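## Task

The rack's front holds twelve drive blanks in three rows of four. Facing the rack, take the bottom-row blank that is first counting from the right and press it inward until it reaches its stop and latches, without disturbing the other eleven. The rack is loose on the table: tipping it beyond a slight amount is a failure, and it must finish in its original spot. The blank must stay latched on its own once the robot lets go, and nothing may be pushed or knocked off the table.

## Robot and tools

Robot: one FANUC CRX-5iA six-joint arm with a Robotiq 2F-140 two-finger gripper. There is a single arm, so every command row covers that arm plus its gripper.

Frame: the scene frame has its origin on the table surface under the arm base, +z up, and +y to the left when looking along +x. Results report end_effector_position (metres) and end_effector_quat_wxyz for the pinch point, which is midway between the finger pads when closed. Fingertips extend about 33 mm past that point when closed and about 9 mm when fully open. The printed position can be off, more so at long reach, and the base may sit tilted relative to the table. The fingers point along the gripper's +z and open and close along its y.

execute_actions takes "actions": a list holding one item or nothing, plus optional "pictures" (boolean). Three forms:
- Empty list: returns the current state, sends nothing.
- Action: {"rows": [[...]], "steps": n}, n from 1 to 15 (default 15), each step 1/30 s. Each row is used for one step; if rows run out, the final row repeats.
- Wait: {"steps": n} with no rows, n up to 300; it returns after that many steps since the previous result, with reply time counted in.
A refused call moves nothing.

Each row is 9 numbers in this order: J1 waist, J2 shoulder, J3 elbow, J4 forearm roll, J5 wrist pitch, J6 wrist roll, then gripper position, gripper force_limit, gripper speed. The six joint values are absolute target angles in radians (not offsets), the same scale as the Joint positions line. Stated ranges: J1 -3.491 to 3.491, J2 -3.140 to 3.140, J3 -1.187 to 4.328, J4 -3.316 to 3.316, J5 -3.140 to 3.140, J6 -3.927 to 3.927. A target more than 0.010 rad beyond a range end, and farther out than the joint's last reported angle, gets the call refused. True ends may differ by up to 0.010 rad; targets past the real end are clipped there and the result may print "joint sent to its limit" (possibly referring to an earlier action). Missing that line does not prove more room exists.

The last three values are scaled to [-1, 1]. position: +1 fully open (140 mm), pads touch near -0.8, -1 closes until blocked. force_limit: roughly 14 N at -1, 60 N at 0, 107 N at +1. speed: roughly 30 mm/s at -1, 140 at 0, 250 at +1. For pushing a blank, a closed gripper (position -1, or about -0.8) makes a compact tool.

Motion limits: joint targets ramp at most 2.62 rad/s (J1, J2), 3.14 (J3), 3.93 (J4-J6), reaching speed over 0.5 s; all joints are timed to arrive together. Each step the target is held within a lead of the measured angle (0.805 rad J1/J2, 0.966 J3, 1.21 J4-J6), and if it would put the hand over 70 mm from where it is, all targets are pulled back. Between calls the arm keeps heading for the last row sent until it has nearly stopped (a stalled push counts as stopped); to push further you must send a new action.

Result lines: Joint positions and Joint velocities in column order (rad, rad/s); object_status (0 moving, 1 blocked while opening, 2 blocked while closing, meaning a grip, 3 reached target or pads met); position_measured in counts (3 fully open, 230 pads together, not linear). "joint command not followed" means the clearance check altered or blocked targets; HELD marks steps where a row was not sent in full. MOTOR HOT warns of heating; OVER-TEMPERATURE FAULT means brakes are set until cooling.

Faults: if contact torque on a joint hits its load limit (145 N m for J1-J3, 36.4 for J4-J6) or any outside force on the arm, tool or load reaches 150 N, the arm halts for 10 s, drops the rest of the call and yields to the contact. Any stop is costly. Push the blank with moderate, small steps rather than a driving move into the rack, since the rack is free-standing and can slide or tip; a hard shove risks tipping it, shifting it from its start spot, or faulting. Watch that it ends seated on its own after retreating, and avoid brushing neighbouring blanks or sweeping objects off the table.

Cameras: cam_low (504x504, pinhole with radial distortion) and cam_wrist (616x616 fisheye, mounted on the gripper base). Images come with each execute_actions result unless pictures is false.

zoom_image: arguments camera ("cam_low" or "cam_wrist") and region [x0, y0, x1, y1] in that camera's pixels, top-left origin, at most 504 by 504; gives a sharper crop of the latest image.

read_manual: optional section "licences"; returns licence text only.

It cannot be reversed, and replying without any tool call ends everything.

Each tool is called after "Emit:" in YAML: its name, and indented under it one key for each argument.

## Session

Emit:
execute_actions:
  actions: []

Scene clock: 0.00 s of 4500.00 s.
end_effector_position=(+0.1077, +0.4959, +0.3429) position_measured=3 object_status=3 end_effector_quat_wxyz=(+0.244, +0.968, +0.067, -0.005)
Joint positions: [ 1.45   0.74   0.855  0.008 -2.259  0.083]
Joint velocities: [ 0.001  0.001  0.    -0.    -0.001  0.   ]

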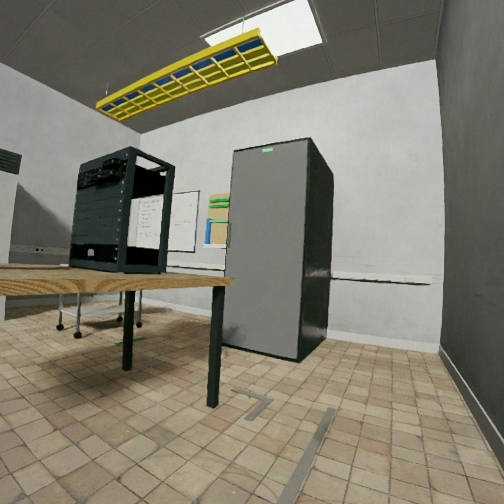

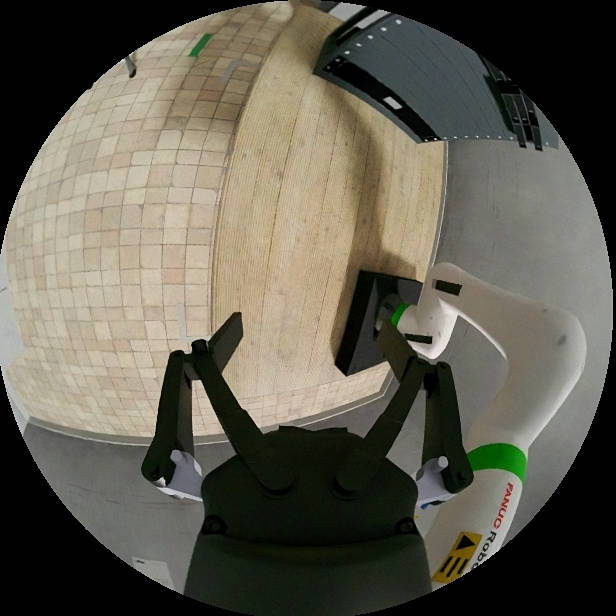

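Emit:
zoom_image:
  camera: "cam_low"
  region: [50, 130, 200, 290]

Emit:
execute_actions:
  actions:
    - {"rows":[[0.6,-0.8,-0.8,0,0,1.571,-1,0,0]]}
  pictures: false

Emit:
execute_actions:
  actions:
    - {"steps":90}

Region (50, 130, 200, 290) of cam_low's 504x504 image, scaled by 3.150, with more detail than that image has; it fills the left 472 columns of this view, and the rest is white.

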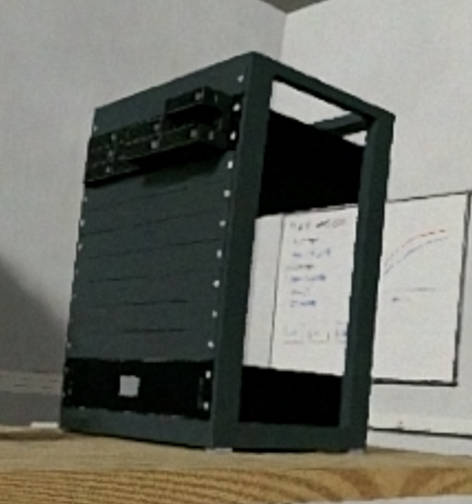

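Scene clock: 31.23 s of 4500.00 s.
end_effector_position=(+0.2714, +0.4716, +0.3302) position_measured=107 object_status=0 end_effector_quat_wxyz=(+0.010, +0.985, +0.171, -0.021)
Joint positions: [ 1.134  0.384  0.428  0.005 -1.725  0.605]
Joint velocities: [-0.714 -0.996 -1.192 -0.006  1.484  1.28 ]
Steps of this call (steps 1 to 90: nothing new was sent; then 27.73 s passed at rest; steps 91 to 105: all 15 steps of this action). Readings (joint positions | what the end effector reports):
91: [1.450 0.740 0.855 0.008 -2.259 0.084] | position_measured=3 object_status=0
92: [1.446 0.736 0.849 0.008 -2.251 0.091] | position_measured=9 object_status=0
94: [1.419 0.709 0.817 0.007 -2.211 0.131] | position_measured=24 object_status=0
98: [1.313 0.602 0.689 0.007 -2.051 0.291] | position_measured=54 object_status=0
105: the state above

Scene clock: 34.23 s of 4500.00 s.
end_effector_position=(+0.4494, +0.2137, +0.5481) position_measured=233 object_status=3 end_effector_quat_wxyz=(-0.295, +0.648, +0.239, +0.660)
Joint positions: [ 0.6   -0.8   -0.8   -0.     0.     1.571]
Joint velocities: [ 0.     0.    -0.001  0.    -0.001 -0.   ]
Steps of this call (steps 1 to 60: the robot went on to your last target; steps 61 to 90: nothing new was sent). Readings (joint positions | what the end effector reports):
1: [1.110 0.350 0.387 0.005 -1.674 0.648] | position_measured=115 object_status=0
2: [1.086 0.315 0.345 0.005 -1.621 0.691] | position_measured=122 object_status=0
4: [1.041 0.243 0.258 0.004 -1.512 0.773] | position_measured=138 object_status=0
8: [0.956 0.086 0.070 0.003 -1.278 0.926] | position_measured=168 object_status=0
90: the state above
The arm was judged still, so your last target was given up. Only a new action makes it travel on or press farther. Fingers that are still opening or closing keep moving.

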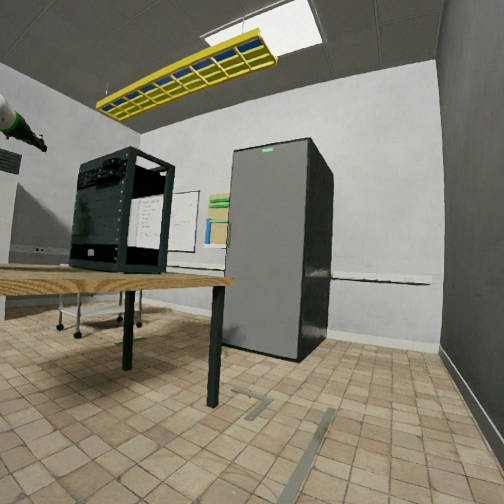

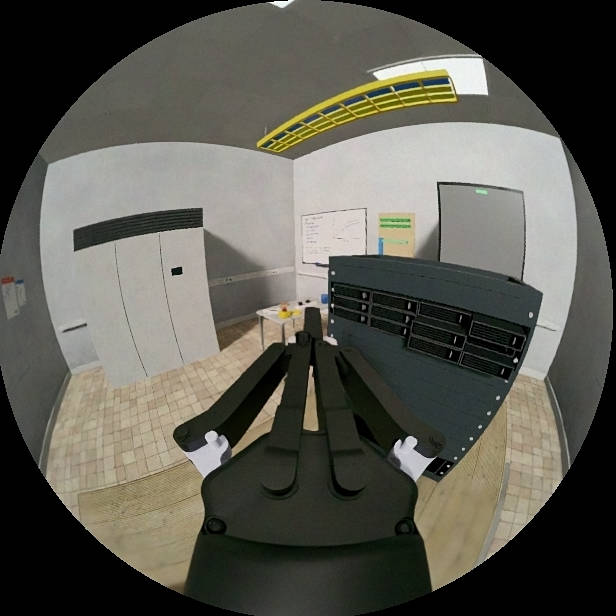

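Emit:
execute_actions:
  actions:
    - {"rows":[[-0.18,-0.8,-0.8,0,0,1.571,-1,0,0]]}
  pictures: false

Emit:
execute_actions:
  actions:
    - {"steps":30}

Scene clock: 48.20 s of 4500.00 s.
end_effector_position=(+0.5080, +0.0524, +0.5343) position_measured=233 object_status=3 end_effector_quat_wxyz=(-0.182, +0.689, +0.124, +0.691)
Joint positions: [ 0.26  -0.8   -0.8    0.     0.     1.571]
Joint velocities: [-0.844  0.     0.001 -0.     0.001 -0.   ]
Steps of this call (steps 1 to 90: nothing new was sent; then 10.47 s passed at rest; steps 91 to 105: all 15 steps of this action). Readings (joint positions | what the end effector reports):
91: [0.599 -0.800 -0.800 0.000 0.000 1.571] | position_measured=233 object_status=3
92: [0.595 -0.800 -0.800 0.000 0.000 1.571] | position_measured=233 object_status=3
94: [0.568 -0.800 -0.800 0.000 0.000 1.571] | position_measured=233 object_status=3
98: [0.460 -0.800 -0.800 0.000 0.000 1.571] | position_measured=233 object_status=3
105: the state above

Scene clock: 49.20 s of 4500.00 s.
end_effector_position=(+0.4985, -0.1692, +0.5166) position_measured=233 object_status=3 end_effector_quat_wxyz=(-0.027, +0.712, -0.030, +0.701)
Joint positions: [-0.18  -0.8   -0.8    0.    -0.     1.571]
Joint velocities: [-0. -0.  0.  0.  0. -0.]
Steps of this call (steps 1 to 30: the robot went on to your last target). Readings (joint positions | what the end effector reports):
1: [0.232 -0.800 -0.800 0.000 0.000 1.571] | position_measured=233 object_status=3
2: [0.203 -0.800 -0.800 0.000 0.000 1.571] | position_measured=233 object_status=3
4: [0.146 -0.800 -0.800 0.000 0.000 1.571] | position_measured=233 object_status=3
8: [0.032 -0.800 -0.800 0.000 -0.000 1.571] | position_measured=233 object_status=3
30: the state above

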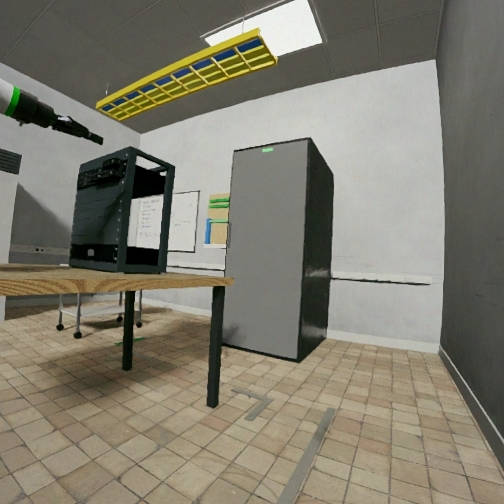

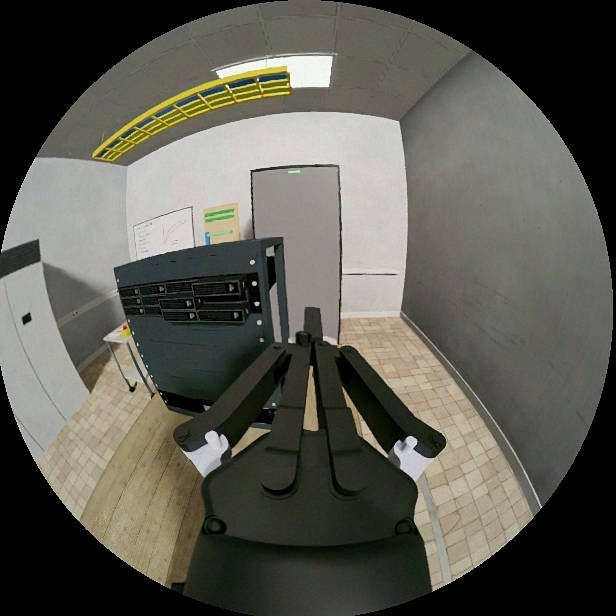

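Emit:
execute_actions:
  actions:
    - {"rows":[[0.06,-0.415,-0.847,0,0.43,1.65,-1,0,0]]}
  pictures: false

Emit:
execute_actions:
  actions:
    - {"steps":20}

Emit:
zoom_image:
  camera: "cam_low"
  region: [30, 130, 180, 230]

Scene clock: 67.30 s of 4500.00 s.
end_effector_position=(+0.5922, -0.0432, +0.4481) position_measured=233 object_status=3 end_effector_quat_wxyz=(-0.076, +0.704, +0.067, +0.703)
Joint positions: [ 0.027 -0.467 -0.841  0.     0.371  1.639]
Joint velocities: [ 0.435  0.695 -0.086 -0.     0.764  0.14 ]
Steps of this call (steps 1 to 15: the robot went on to your last target; steps 16 to 90: nothing new was sent; then 14.60 s passed at rest; steps 91 to 105: all 15 steps of this action). Readings (joint positions | what the end effector reports):
91: [-0.180 -0.800 -0.800 0.000 0.001 1.571] | position_measured=233 object_status=3
92: [-0.178 -0.795 -0.801 0.000 0.006 1.572] | position_measured=233 object_status=3
94: [-0.161 -0.768 -0.804 0.000 0.036 1.578] | position_measured=233 object_status=3
98: [-0.094 -0.661 -0.817 0.000 0.155 1.600] | position_measured=233 object_status=3
105: the state above

Scene clock: 67.97 s of 4500.00 s.
end_effector_position=(+0.6014, -0.0207, +0.4356) position_measured=233 object_status=3 end_effector_quat_wxyz=(-0.084, +0.701, +0.082, +0.703)
Joint positions: [ 0.06  -0.415 -0.847  0.     0.43   1.65 ]
Joint velocities: [-0.     0.001  0.    -0.    -0.001  0.   ]
Steps of this call (steps 1 to 20: the robot went on to your last target). Readings (joint positions | what the end effector reports):
1: [0.040 -0.446 -0.843 0.000 0.394 1.643] | position_measured=233 object_status=3
2: [0.050 -0.431 -0.845 0.000 0.412 1.647] | position_measured=233 object_status=3
4: [0.059 -0.416 -0.847 0.000 0.429 1.650] | position_measured=233 object_status=3
8: [0.060 -0.415 -0.847 0.000 0.430 1.650] | position_measured=233 object_status=3
20: the state above

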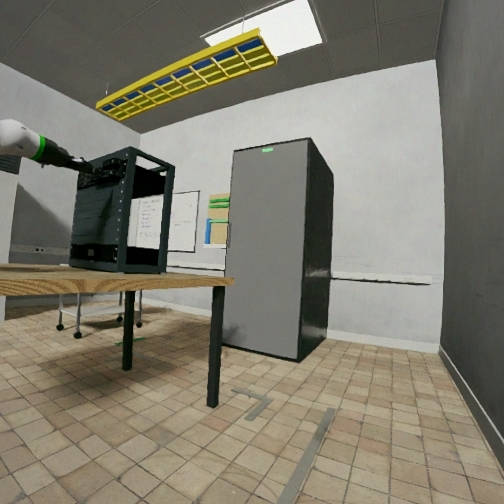

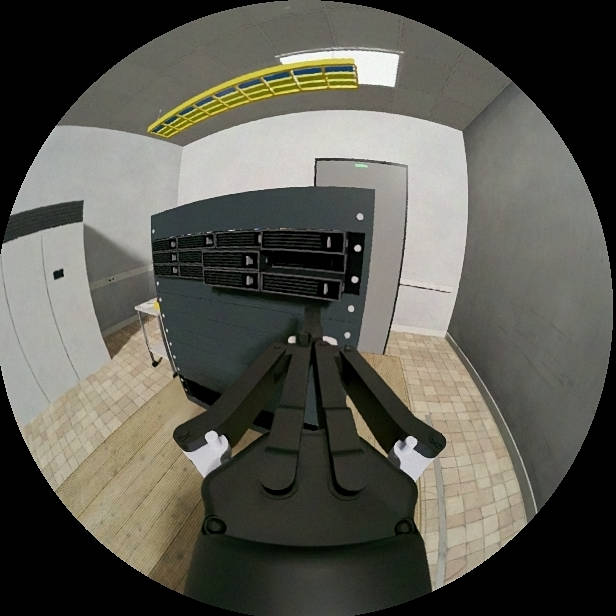

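Region (30, 130, 180, 230) of cam_low's 504x504 image, scaled by 3.360, with more detail than that image has.

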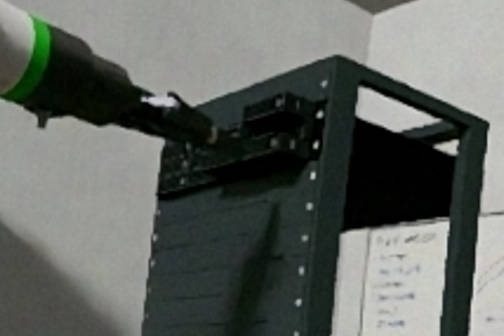

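Emit:
execute_actions:
  actions:
    - {"rows":[[0.07,-0.308,-0.742,0,0.432,1.65,-1,0,0]]}

Emit:
zoom_image:
  camera: "cam_low"
  region: [60, 140, 150, 200]

Scene clock: 78.87 s of 4500.00 s.
end_effector_position=(+0.6409, -0.0061, +0.4509) position_measured=233 object_status=3 end_effector_quat_wxyz=(-0.088, +0.701, +0.086, +0.703)
Joint positions: [ 0.07  -0.308 -0.742  0.     0.432  1.65 ]
Joint velocities: [ 0.     0.001  0.001 -0.     0.001  0.   ]
Steps of this call (steps 1 to 15: the robot went on to your last target; steps 16 to 90: nothing new was sent; then 7.40 s passed at rest; steps 91 to 105: all 15 steps of this action). Readings (joint positions | what the end effector reports):
91: [0.060 -0.414 -0.847 0.000 0.430 1.650] | position_measured=233 object_status=3
92: [0.060 -0.410 -0.843 0.000 0.430 1.650] | position_measured=233 object_status=3
94: [0.063 -0.383 -0.816 0.000 0.431 1.650] | position_measured=233 object_status=3
98: [0.070 -0.314 -0.748 0.000 0.432 1.650] | position_measured=233 object_status=3
105: the state above

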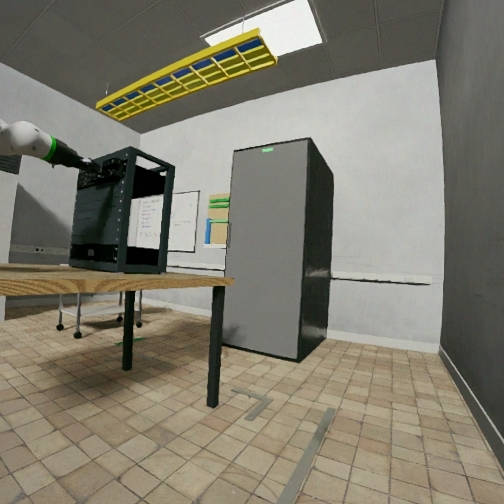

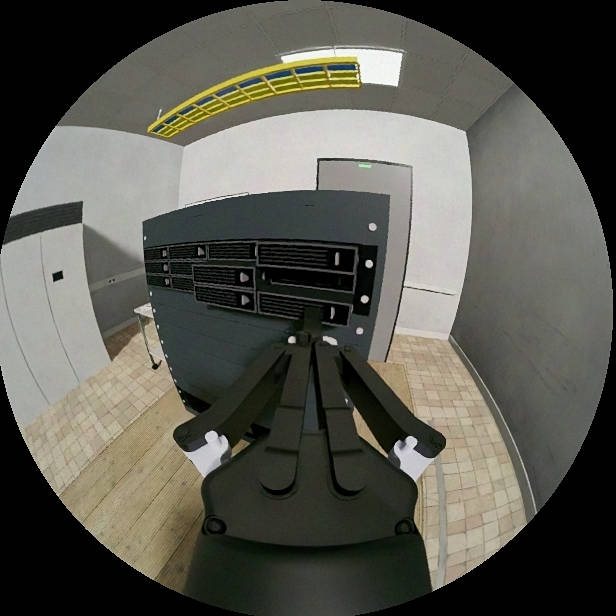

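Region (60, 140, 150, 200) of cam_low's 504x504 image, scaled by 5.600, with more detail than that image has.

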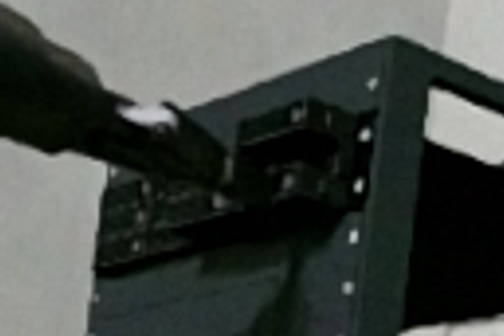

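Emit:
execute_actions:
  actions:
    - {"rows":[[0.07,-0.25,-0.701,0,0.449,1.65,-1,0,0]]}

Emit:
execute_actions:
  actions:
    - {"rows":[[0.068,-0.222,-0.68,0,0.456,1.65,-1,0,0]]}

Emit:
zoom_image:
  camera: "cam_low"
  region: [60, 140, 150, 200]

Scene clock: 86.83 s of 4500.00 s.
end_effector_position=(+0.6600, -0.0012, +0.4510) position_measured=233 object_status=3 end_effector_quat_wxyz=(-0.088, +0.701, +0.086, +0.703)
Joint positions: [ 0.07  -0.25  -0.701  0.     0.449  1.65 ]
Joint velocities: [ 0.     0.001  0.    -0.     0.001  0.   ]
Steps of this call (steps 1 to 15: the robot went on to your last target; steps 16 to 90: nothing new was sent; then 4.47 s passed at rest; steps 91 to 105: all 15 steps of this action). Readings (joint positions | what the end effector reports):
91: [0.070 -0.307 -0.742 0.000 0.432 1.650] | position_measured=233 object_status=3
92: [0.070 -0.303 -0.738 0.000 0.434 1.650] | position_measured=233 object_status=3
94: [0.070 -0.277 -0.720 0.000 0.441 1.650] | position_measured=233 object_status=3
98: [0.070 -0.250 -0.701 0.000 0.449 1.650] | position_measured=233 object_status=3
105: the state above

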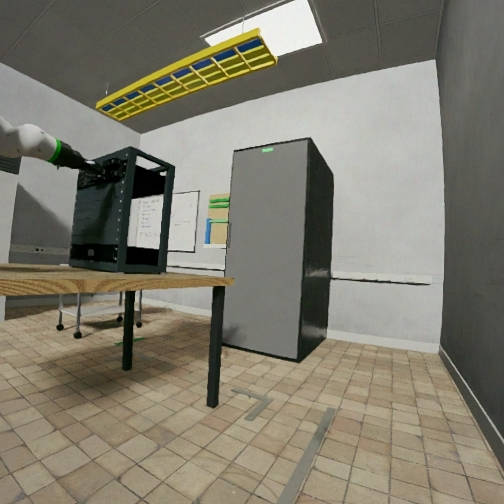

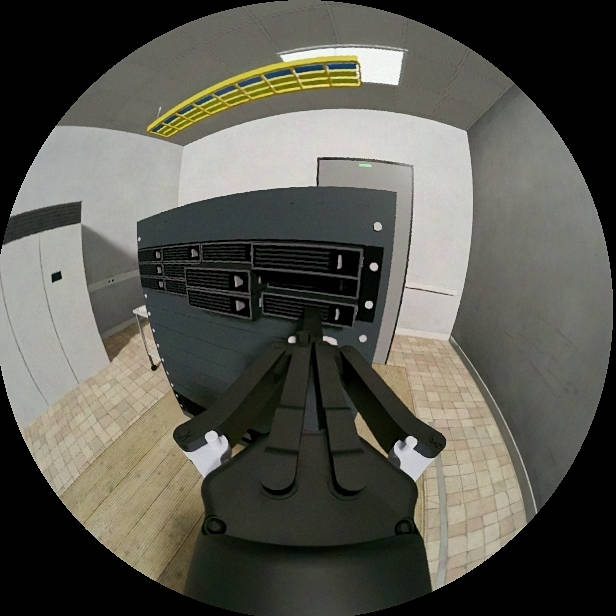

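Scene clock: 87.33 s of 4500.00 s.
end_effector_position=(+0.6696, -0.0001, +0.4510) position_measured=233 object_status=3 end_effector_quat_wxyz=(-0.087, +0.701, +0.085, +0.703)
Joint positions: [ 0.068 -0.222 -0.68   0.     0.456  1.65 ]
Joint velocities: [-0.     0.    -0.    -0.    -0.001  0.   ]
Steps of this call (steps 1 to 15: all 15 steps of this action). Readings (joint positions | what the end effector reports):
1: [0.070 -0.249 -0.701 0.000 0.449 1.650] | position_measured=233 object_status=3
2: [0.070 -0.245 -0.697 0.000 0.450 1.650] | position_measured=233 object_status=3
4: [0.069 -0.227 -0.684 0.000 0.455 1.650] | position_measured=233 object_status=3
8: [0.068 -0.222 -0.680 0.000 0.456 1.650] | position_measured=233 object_status=3
15: the state above

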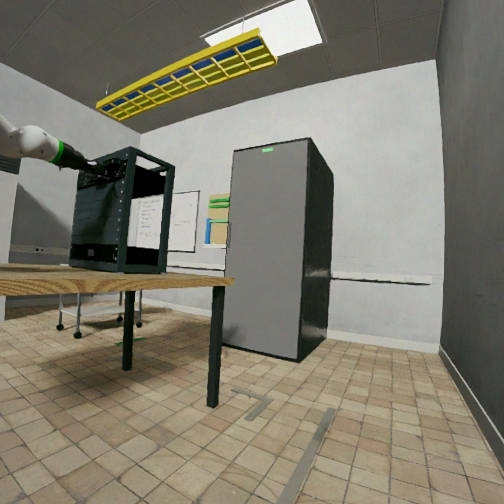

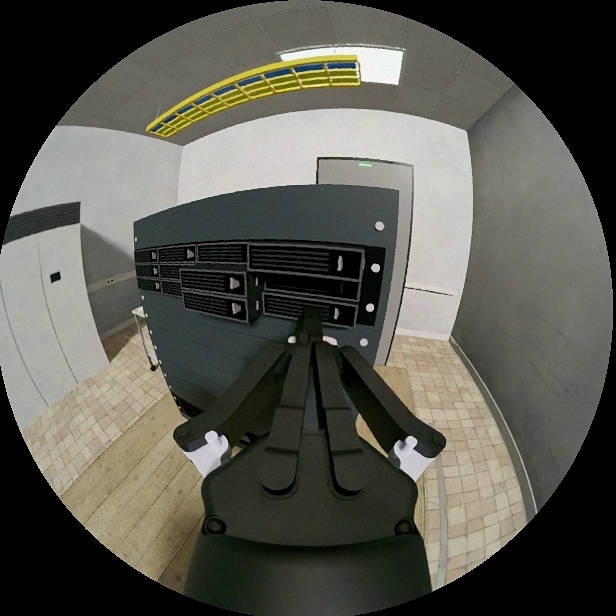

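Region (60, 140, 150, 200) of cam_low's 504x504 image, scaled by 5.600, with more detail than that image has.

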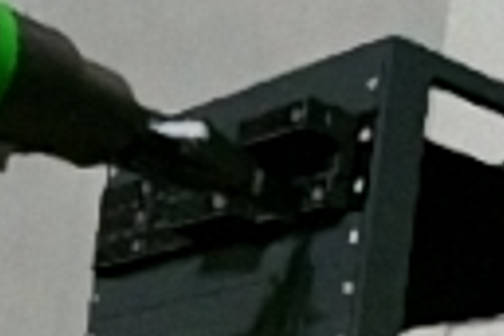

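Going in; continue in 4 mm steps.

Emit:
execute_actions:
  actions:
    - {"rows":[[0.0665,-0.21,-0.671,0,0.459,1.65,-1,0,0]]}

Emit:
zoom_image:
  camera: "cam_wrist"
  region: [220, 230, 420, 350]

Emit:
zoom_image:
  camera: "cam_low"
  region: [60, 140, 150, 200]

Scene clock: 97.03 s of 4500.00 s.
end_effector_position=(+0.6738, -0.0002, +0.4508) position_measured=233 object_status=3 end_effector_quat_wxyz=(-0.086, +0.701, +0.084, +0.703)
Joint positions: [ 0.066 -0.21  -0.671  0.     0.459  1.65 ]
Joint velocities: [ 0.     0.    -0.     0.     0.001  0.   ]
Steps of this call (steps 1 to 15: the robot went on to your last target; steps 16 to 90: nothing new was sent; then 6.20 s passed at rest; steps 91 to 105: all 15 steps of this action). Readings (joint positions | what the end effector reports):
91: [0.068 -0.221 -0.680 0.000 0.456 1.650] | position_measured=233 object_status=3
92: [0.067 -0.217 -0.676 0.000 0.457 1.650] | position_measured=233 object_status=3
94: [0.067 -0.211 -0.671 0.000 0.459 1.650] | position_measured=233 object_status=3
98: [0.066 -0.210 -0.671 0.000 0.459 1.650] | position_measured=233 object_status=3
105: the state above

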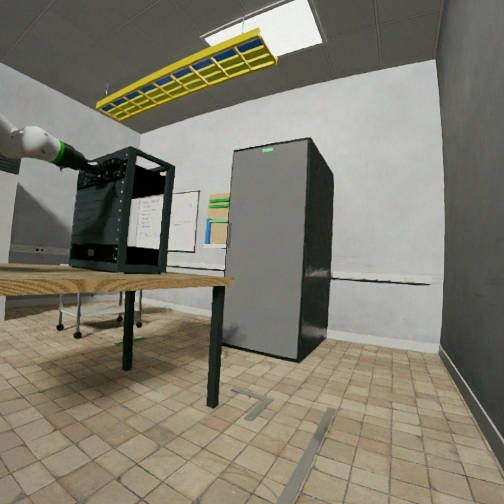

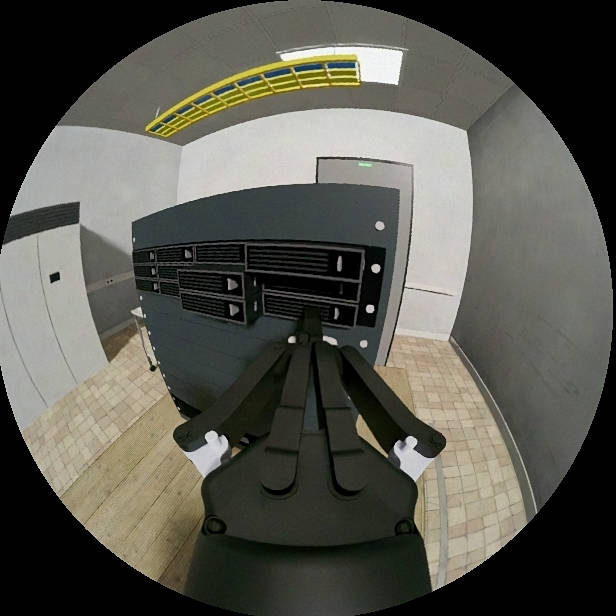

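Region (220, 230, 420, 350) of cam_wrist's 616x616 image, scaled by 2.520, with more detail than that image has; it fills the top 302 rows of this view, and the rest is white.

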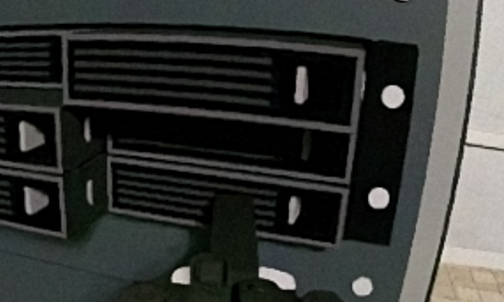

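Region (60, 140, 150, 200) of cam_low's 504x504 image, scaled by 5.600, with more detail than that image has.

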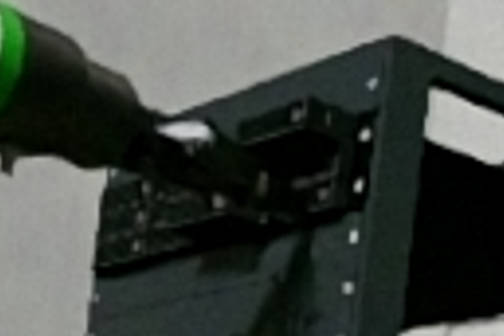

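Nearly flush.

Emit:
execute_actions:
  actions:
    - {"rows":[[0.0655,-0.201,-0.664,0,0.461,1.65,-1,0,0]]}

Emit:
zoom_image:
  camera: "cam_wrist"
  region: [220, 230, 420, 350]

Emit:
zoom_image:
  camera: "cam_low"
  region: [60, 140, 150, 200]

Emit:
execute_actions:
  actions:
    - {"rows":[[0.07,-0.308,-0.742,0,0.432,1.65,-1,0,0]]}

Emit:
zoom_image:
  camera: "cam_low"
  region: [60, 140, 150, 200]

Emit:
zoom_image:
  camera: "cam_wrist"
  region: [220, 230, 420, 350]

Scene clock: 111.60 s of 4500.00 s.
end_effector_position=(+0.6770, -0.0001, +0.4508) position_measured=233 object_status=3 end_effector_quat_wxyz=(-0.086, +0.701, +0.084, +0.703)
Joint positions: [ 0.066 -0.201 -0.664 -0.     0.461  1.65 ]
Joint velocities: [-0.  0. -0.  0. -0. -0.]
Steps of this call (steps 1 to 15: the robot went on to your last target; steps 16 to 90: nothing new was sent; then 11.07 s passed at rest; steps 91 to 105: all 15 steps of this action). Readings (joint positions | what the end effector reports):
91: [0.066 -0.210 -0.671 -0.000 0.459 1.650] | position_measured=233 object_status=3
92: [0.066 -0.206 -0.668 -0.000 0.460 1.650] | position_measured=233 object_status=3
94: [0.066 -0.202 -0.664 -0.000 0.461 1.650] | position_measured=233 object_status=3
98: [0.066 -0.201 -0.664 -0.000 0.461 1.650] | position_measured=233 object_status=3
105: the state above

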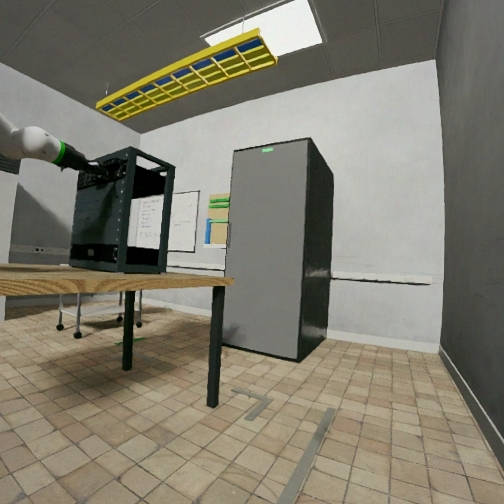

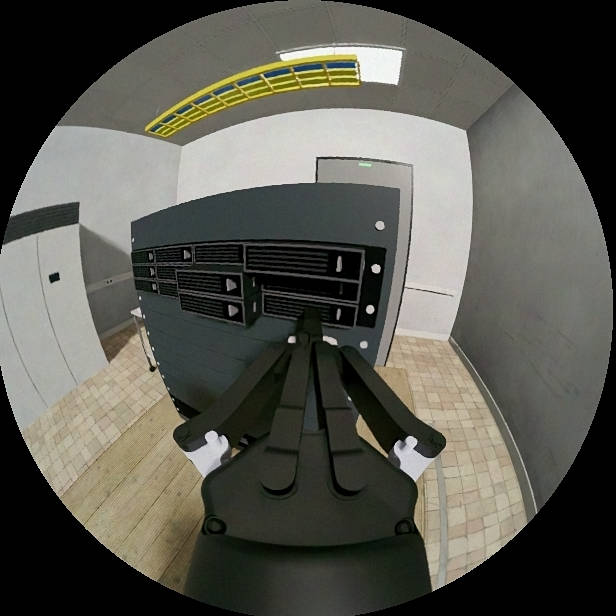

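Region (220, 230, 420, 350) of cam_wrist's 616x616 image, scaled by 2.520, with more detail than that image has; it fills the top 302 rows of this view, and the rest is white.

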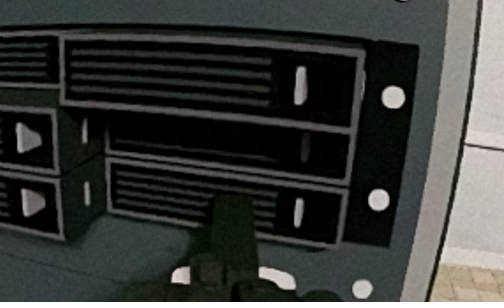

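Region (60, 140, 150, 200) of cam_low's 504x504 image, scaled by 5.600, with more detail than that image has.

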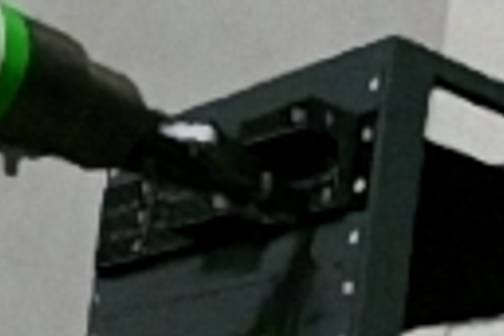

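Scene clock: 112.10 s of 4500.00 s.
end_effector_position=(+0.6409, -0.0061, +0.4510) position_measured=233 object_status=3 end_effector_quat_wxyz=(-0.088, +0.701, +0.086, +0.703)
Joint positions: [ 0.07  -0.308 -0.742  0.     0.432  1.65 ]
Joint velocities: [-0.    -0.001 -0.001 -0.    -0.001  0.   ]
Steps of this call (steps 1 to 15: all 15 steps of this action). Readings (joint positions | what the end effector reports):
1: [0.066 -0.201 -0.664 -0.000 0.461 1.650] | position_measured=233 object_status=3
2: [0.066 -0.206 -0.667 -0.000 0.460 1.650] | position_measured=233 object_status=3
4: [0.066 -0.232 -0.688 0.000 0.452 1.650] | position_measured=233 object_status=3
8: [0.069 -0.302 -0.738 0.000 0.434 1.650] | position_measured=233 object_status=3
15: the state above

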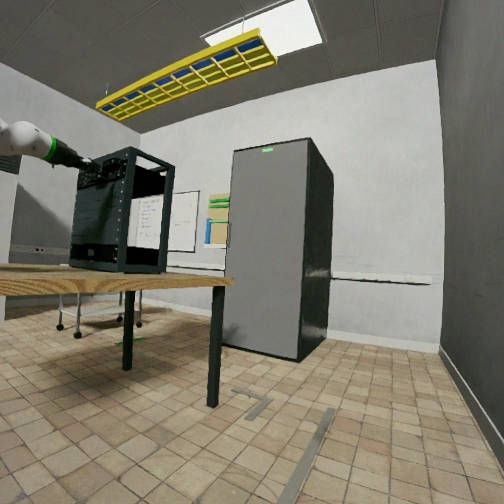

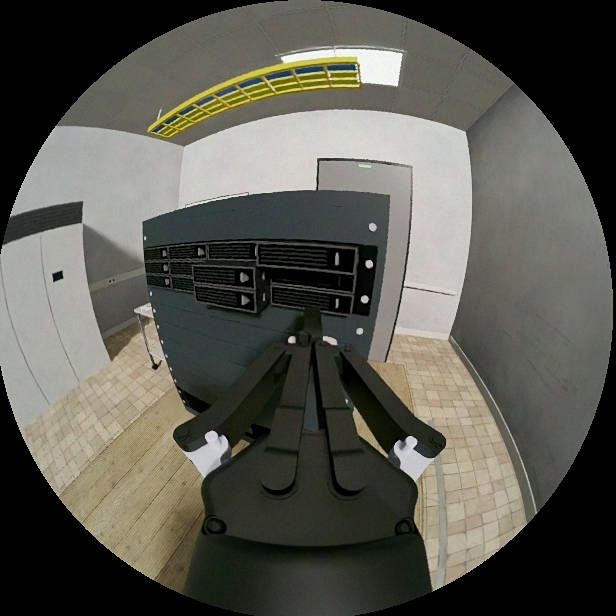

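Region (60, 140, 150, 200) of cam_low's 504x504 image, scaled by 5.600, with more detail than that image has.

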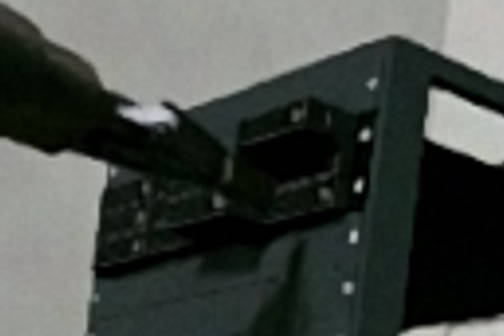

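Region (220, 230, 420, 350) of cam_wrist's 616x616 image, scaled by 2.520, with more detail than that image has; it fills the top 302 rows of this view, and the rest is white.

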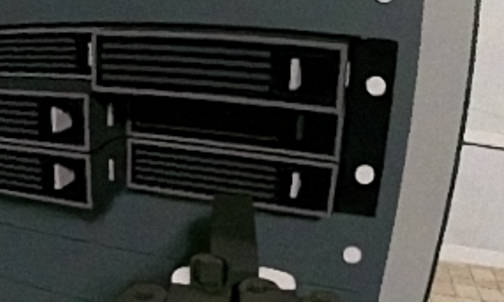

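The latch tab snapped back.

Emit:
finished_scene:
  scene: 1

The scene is finished: the task was done.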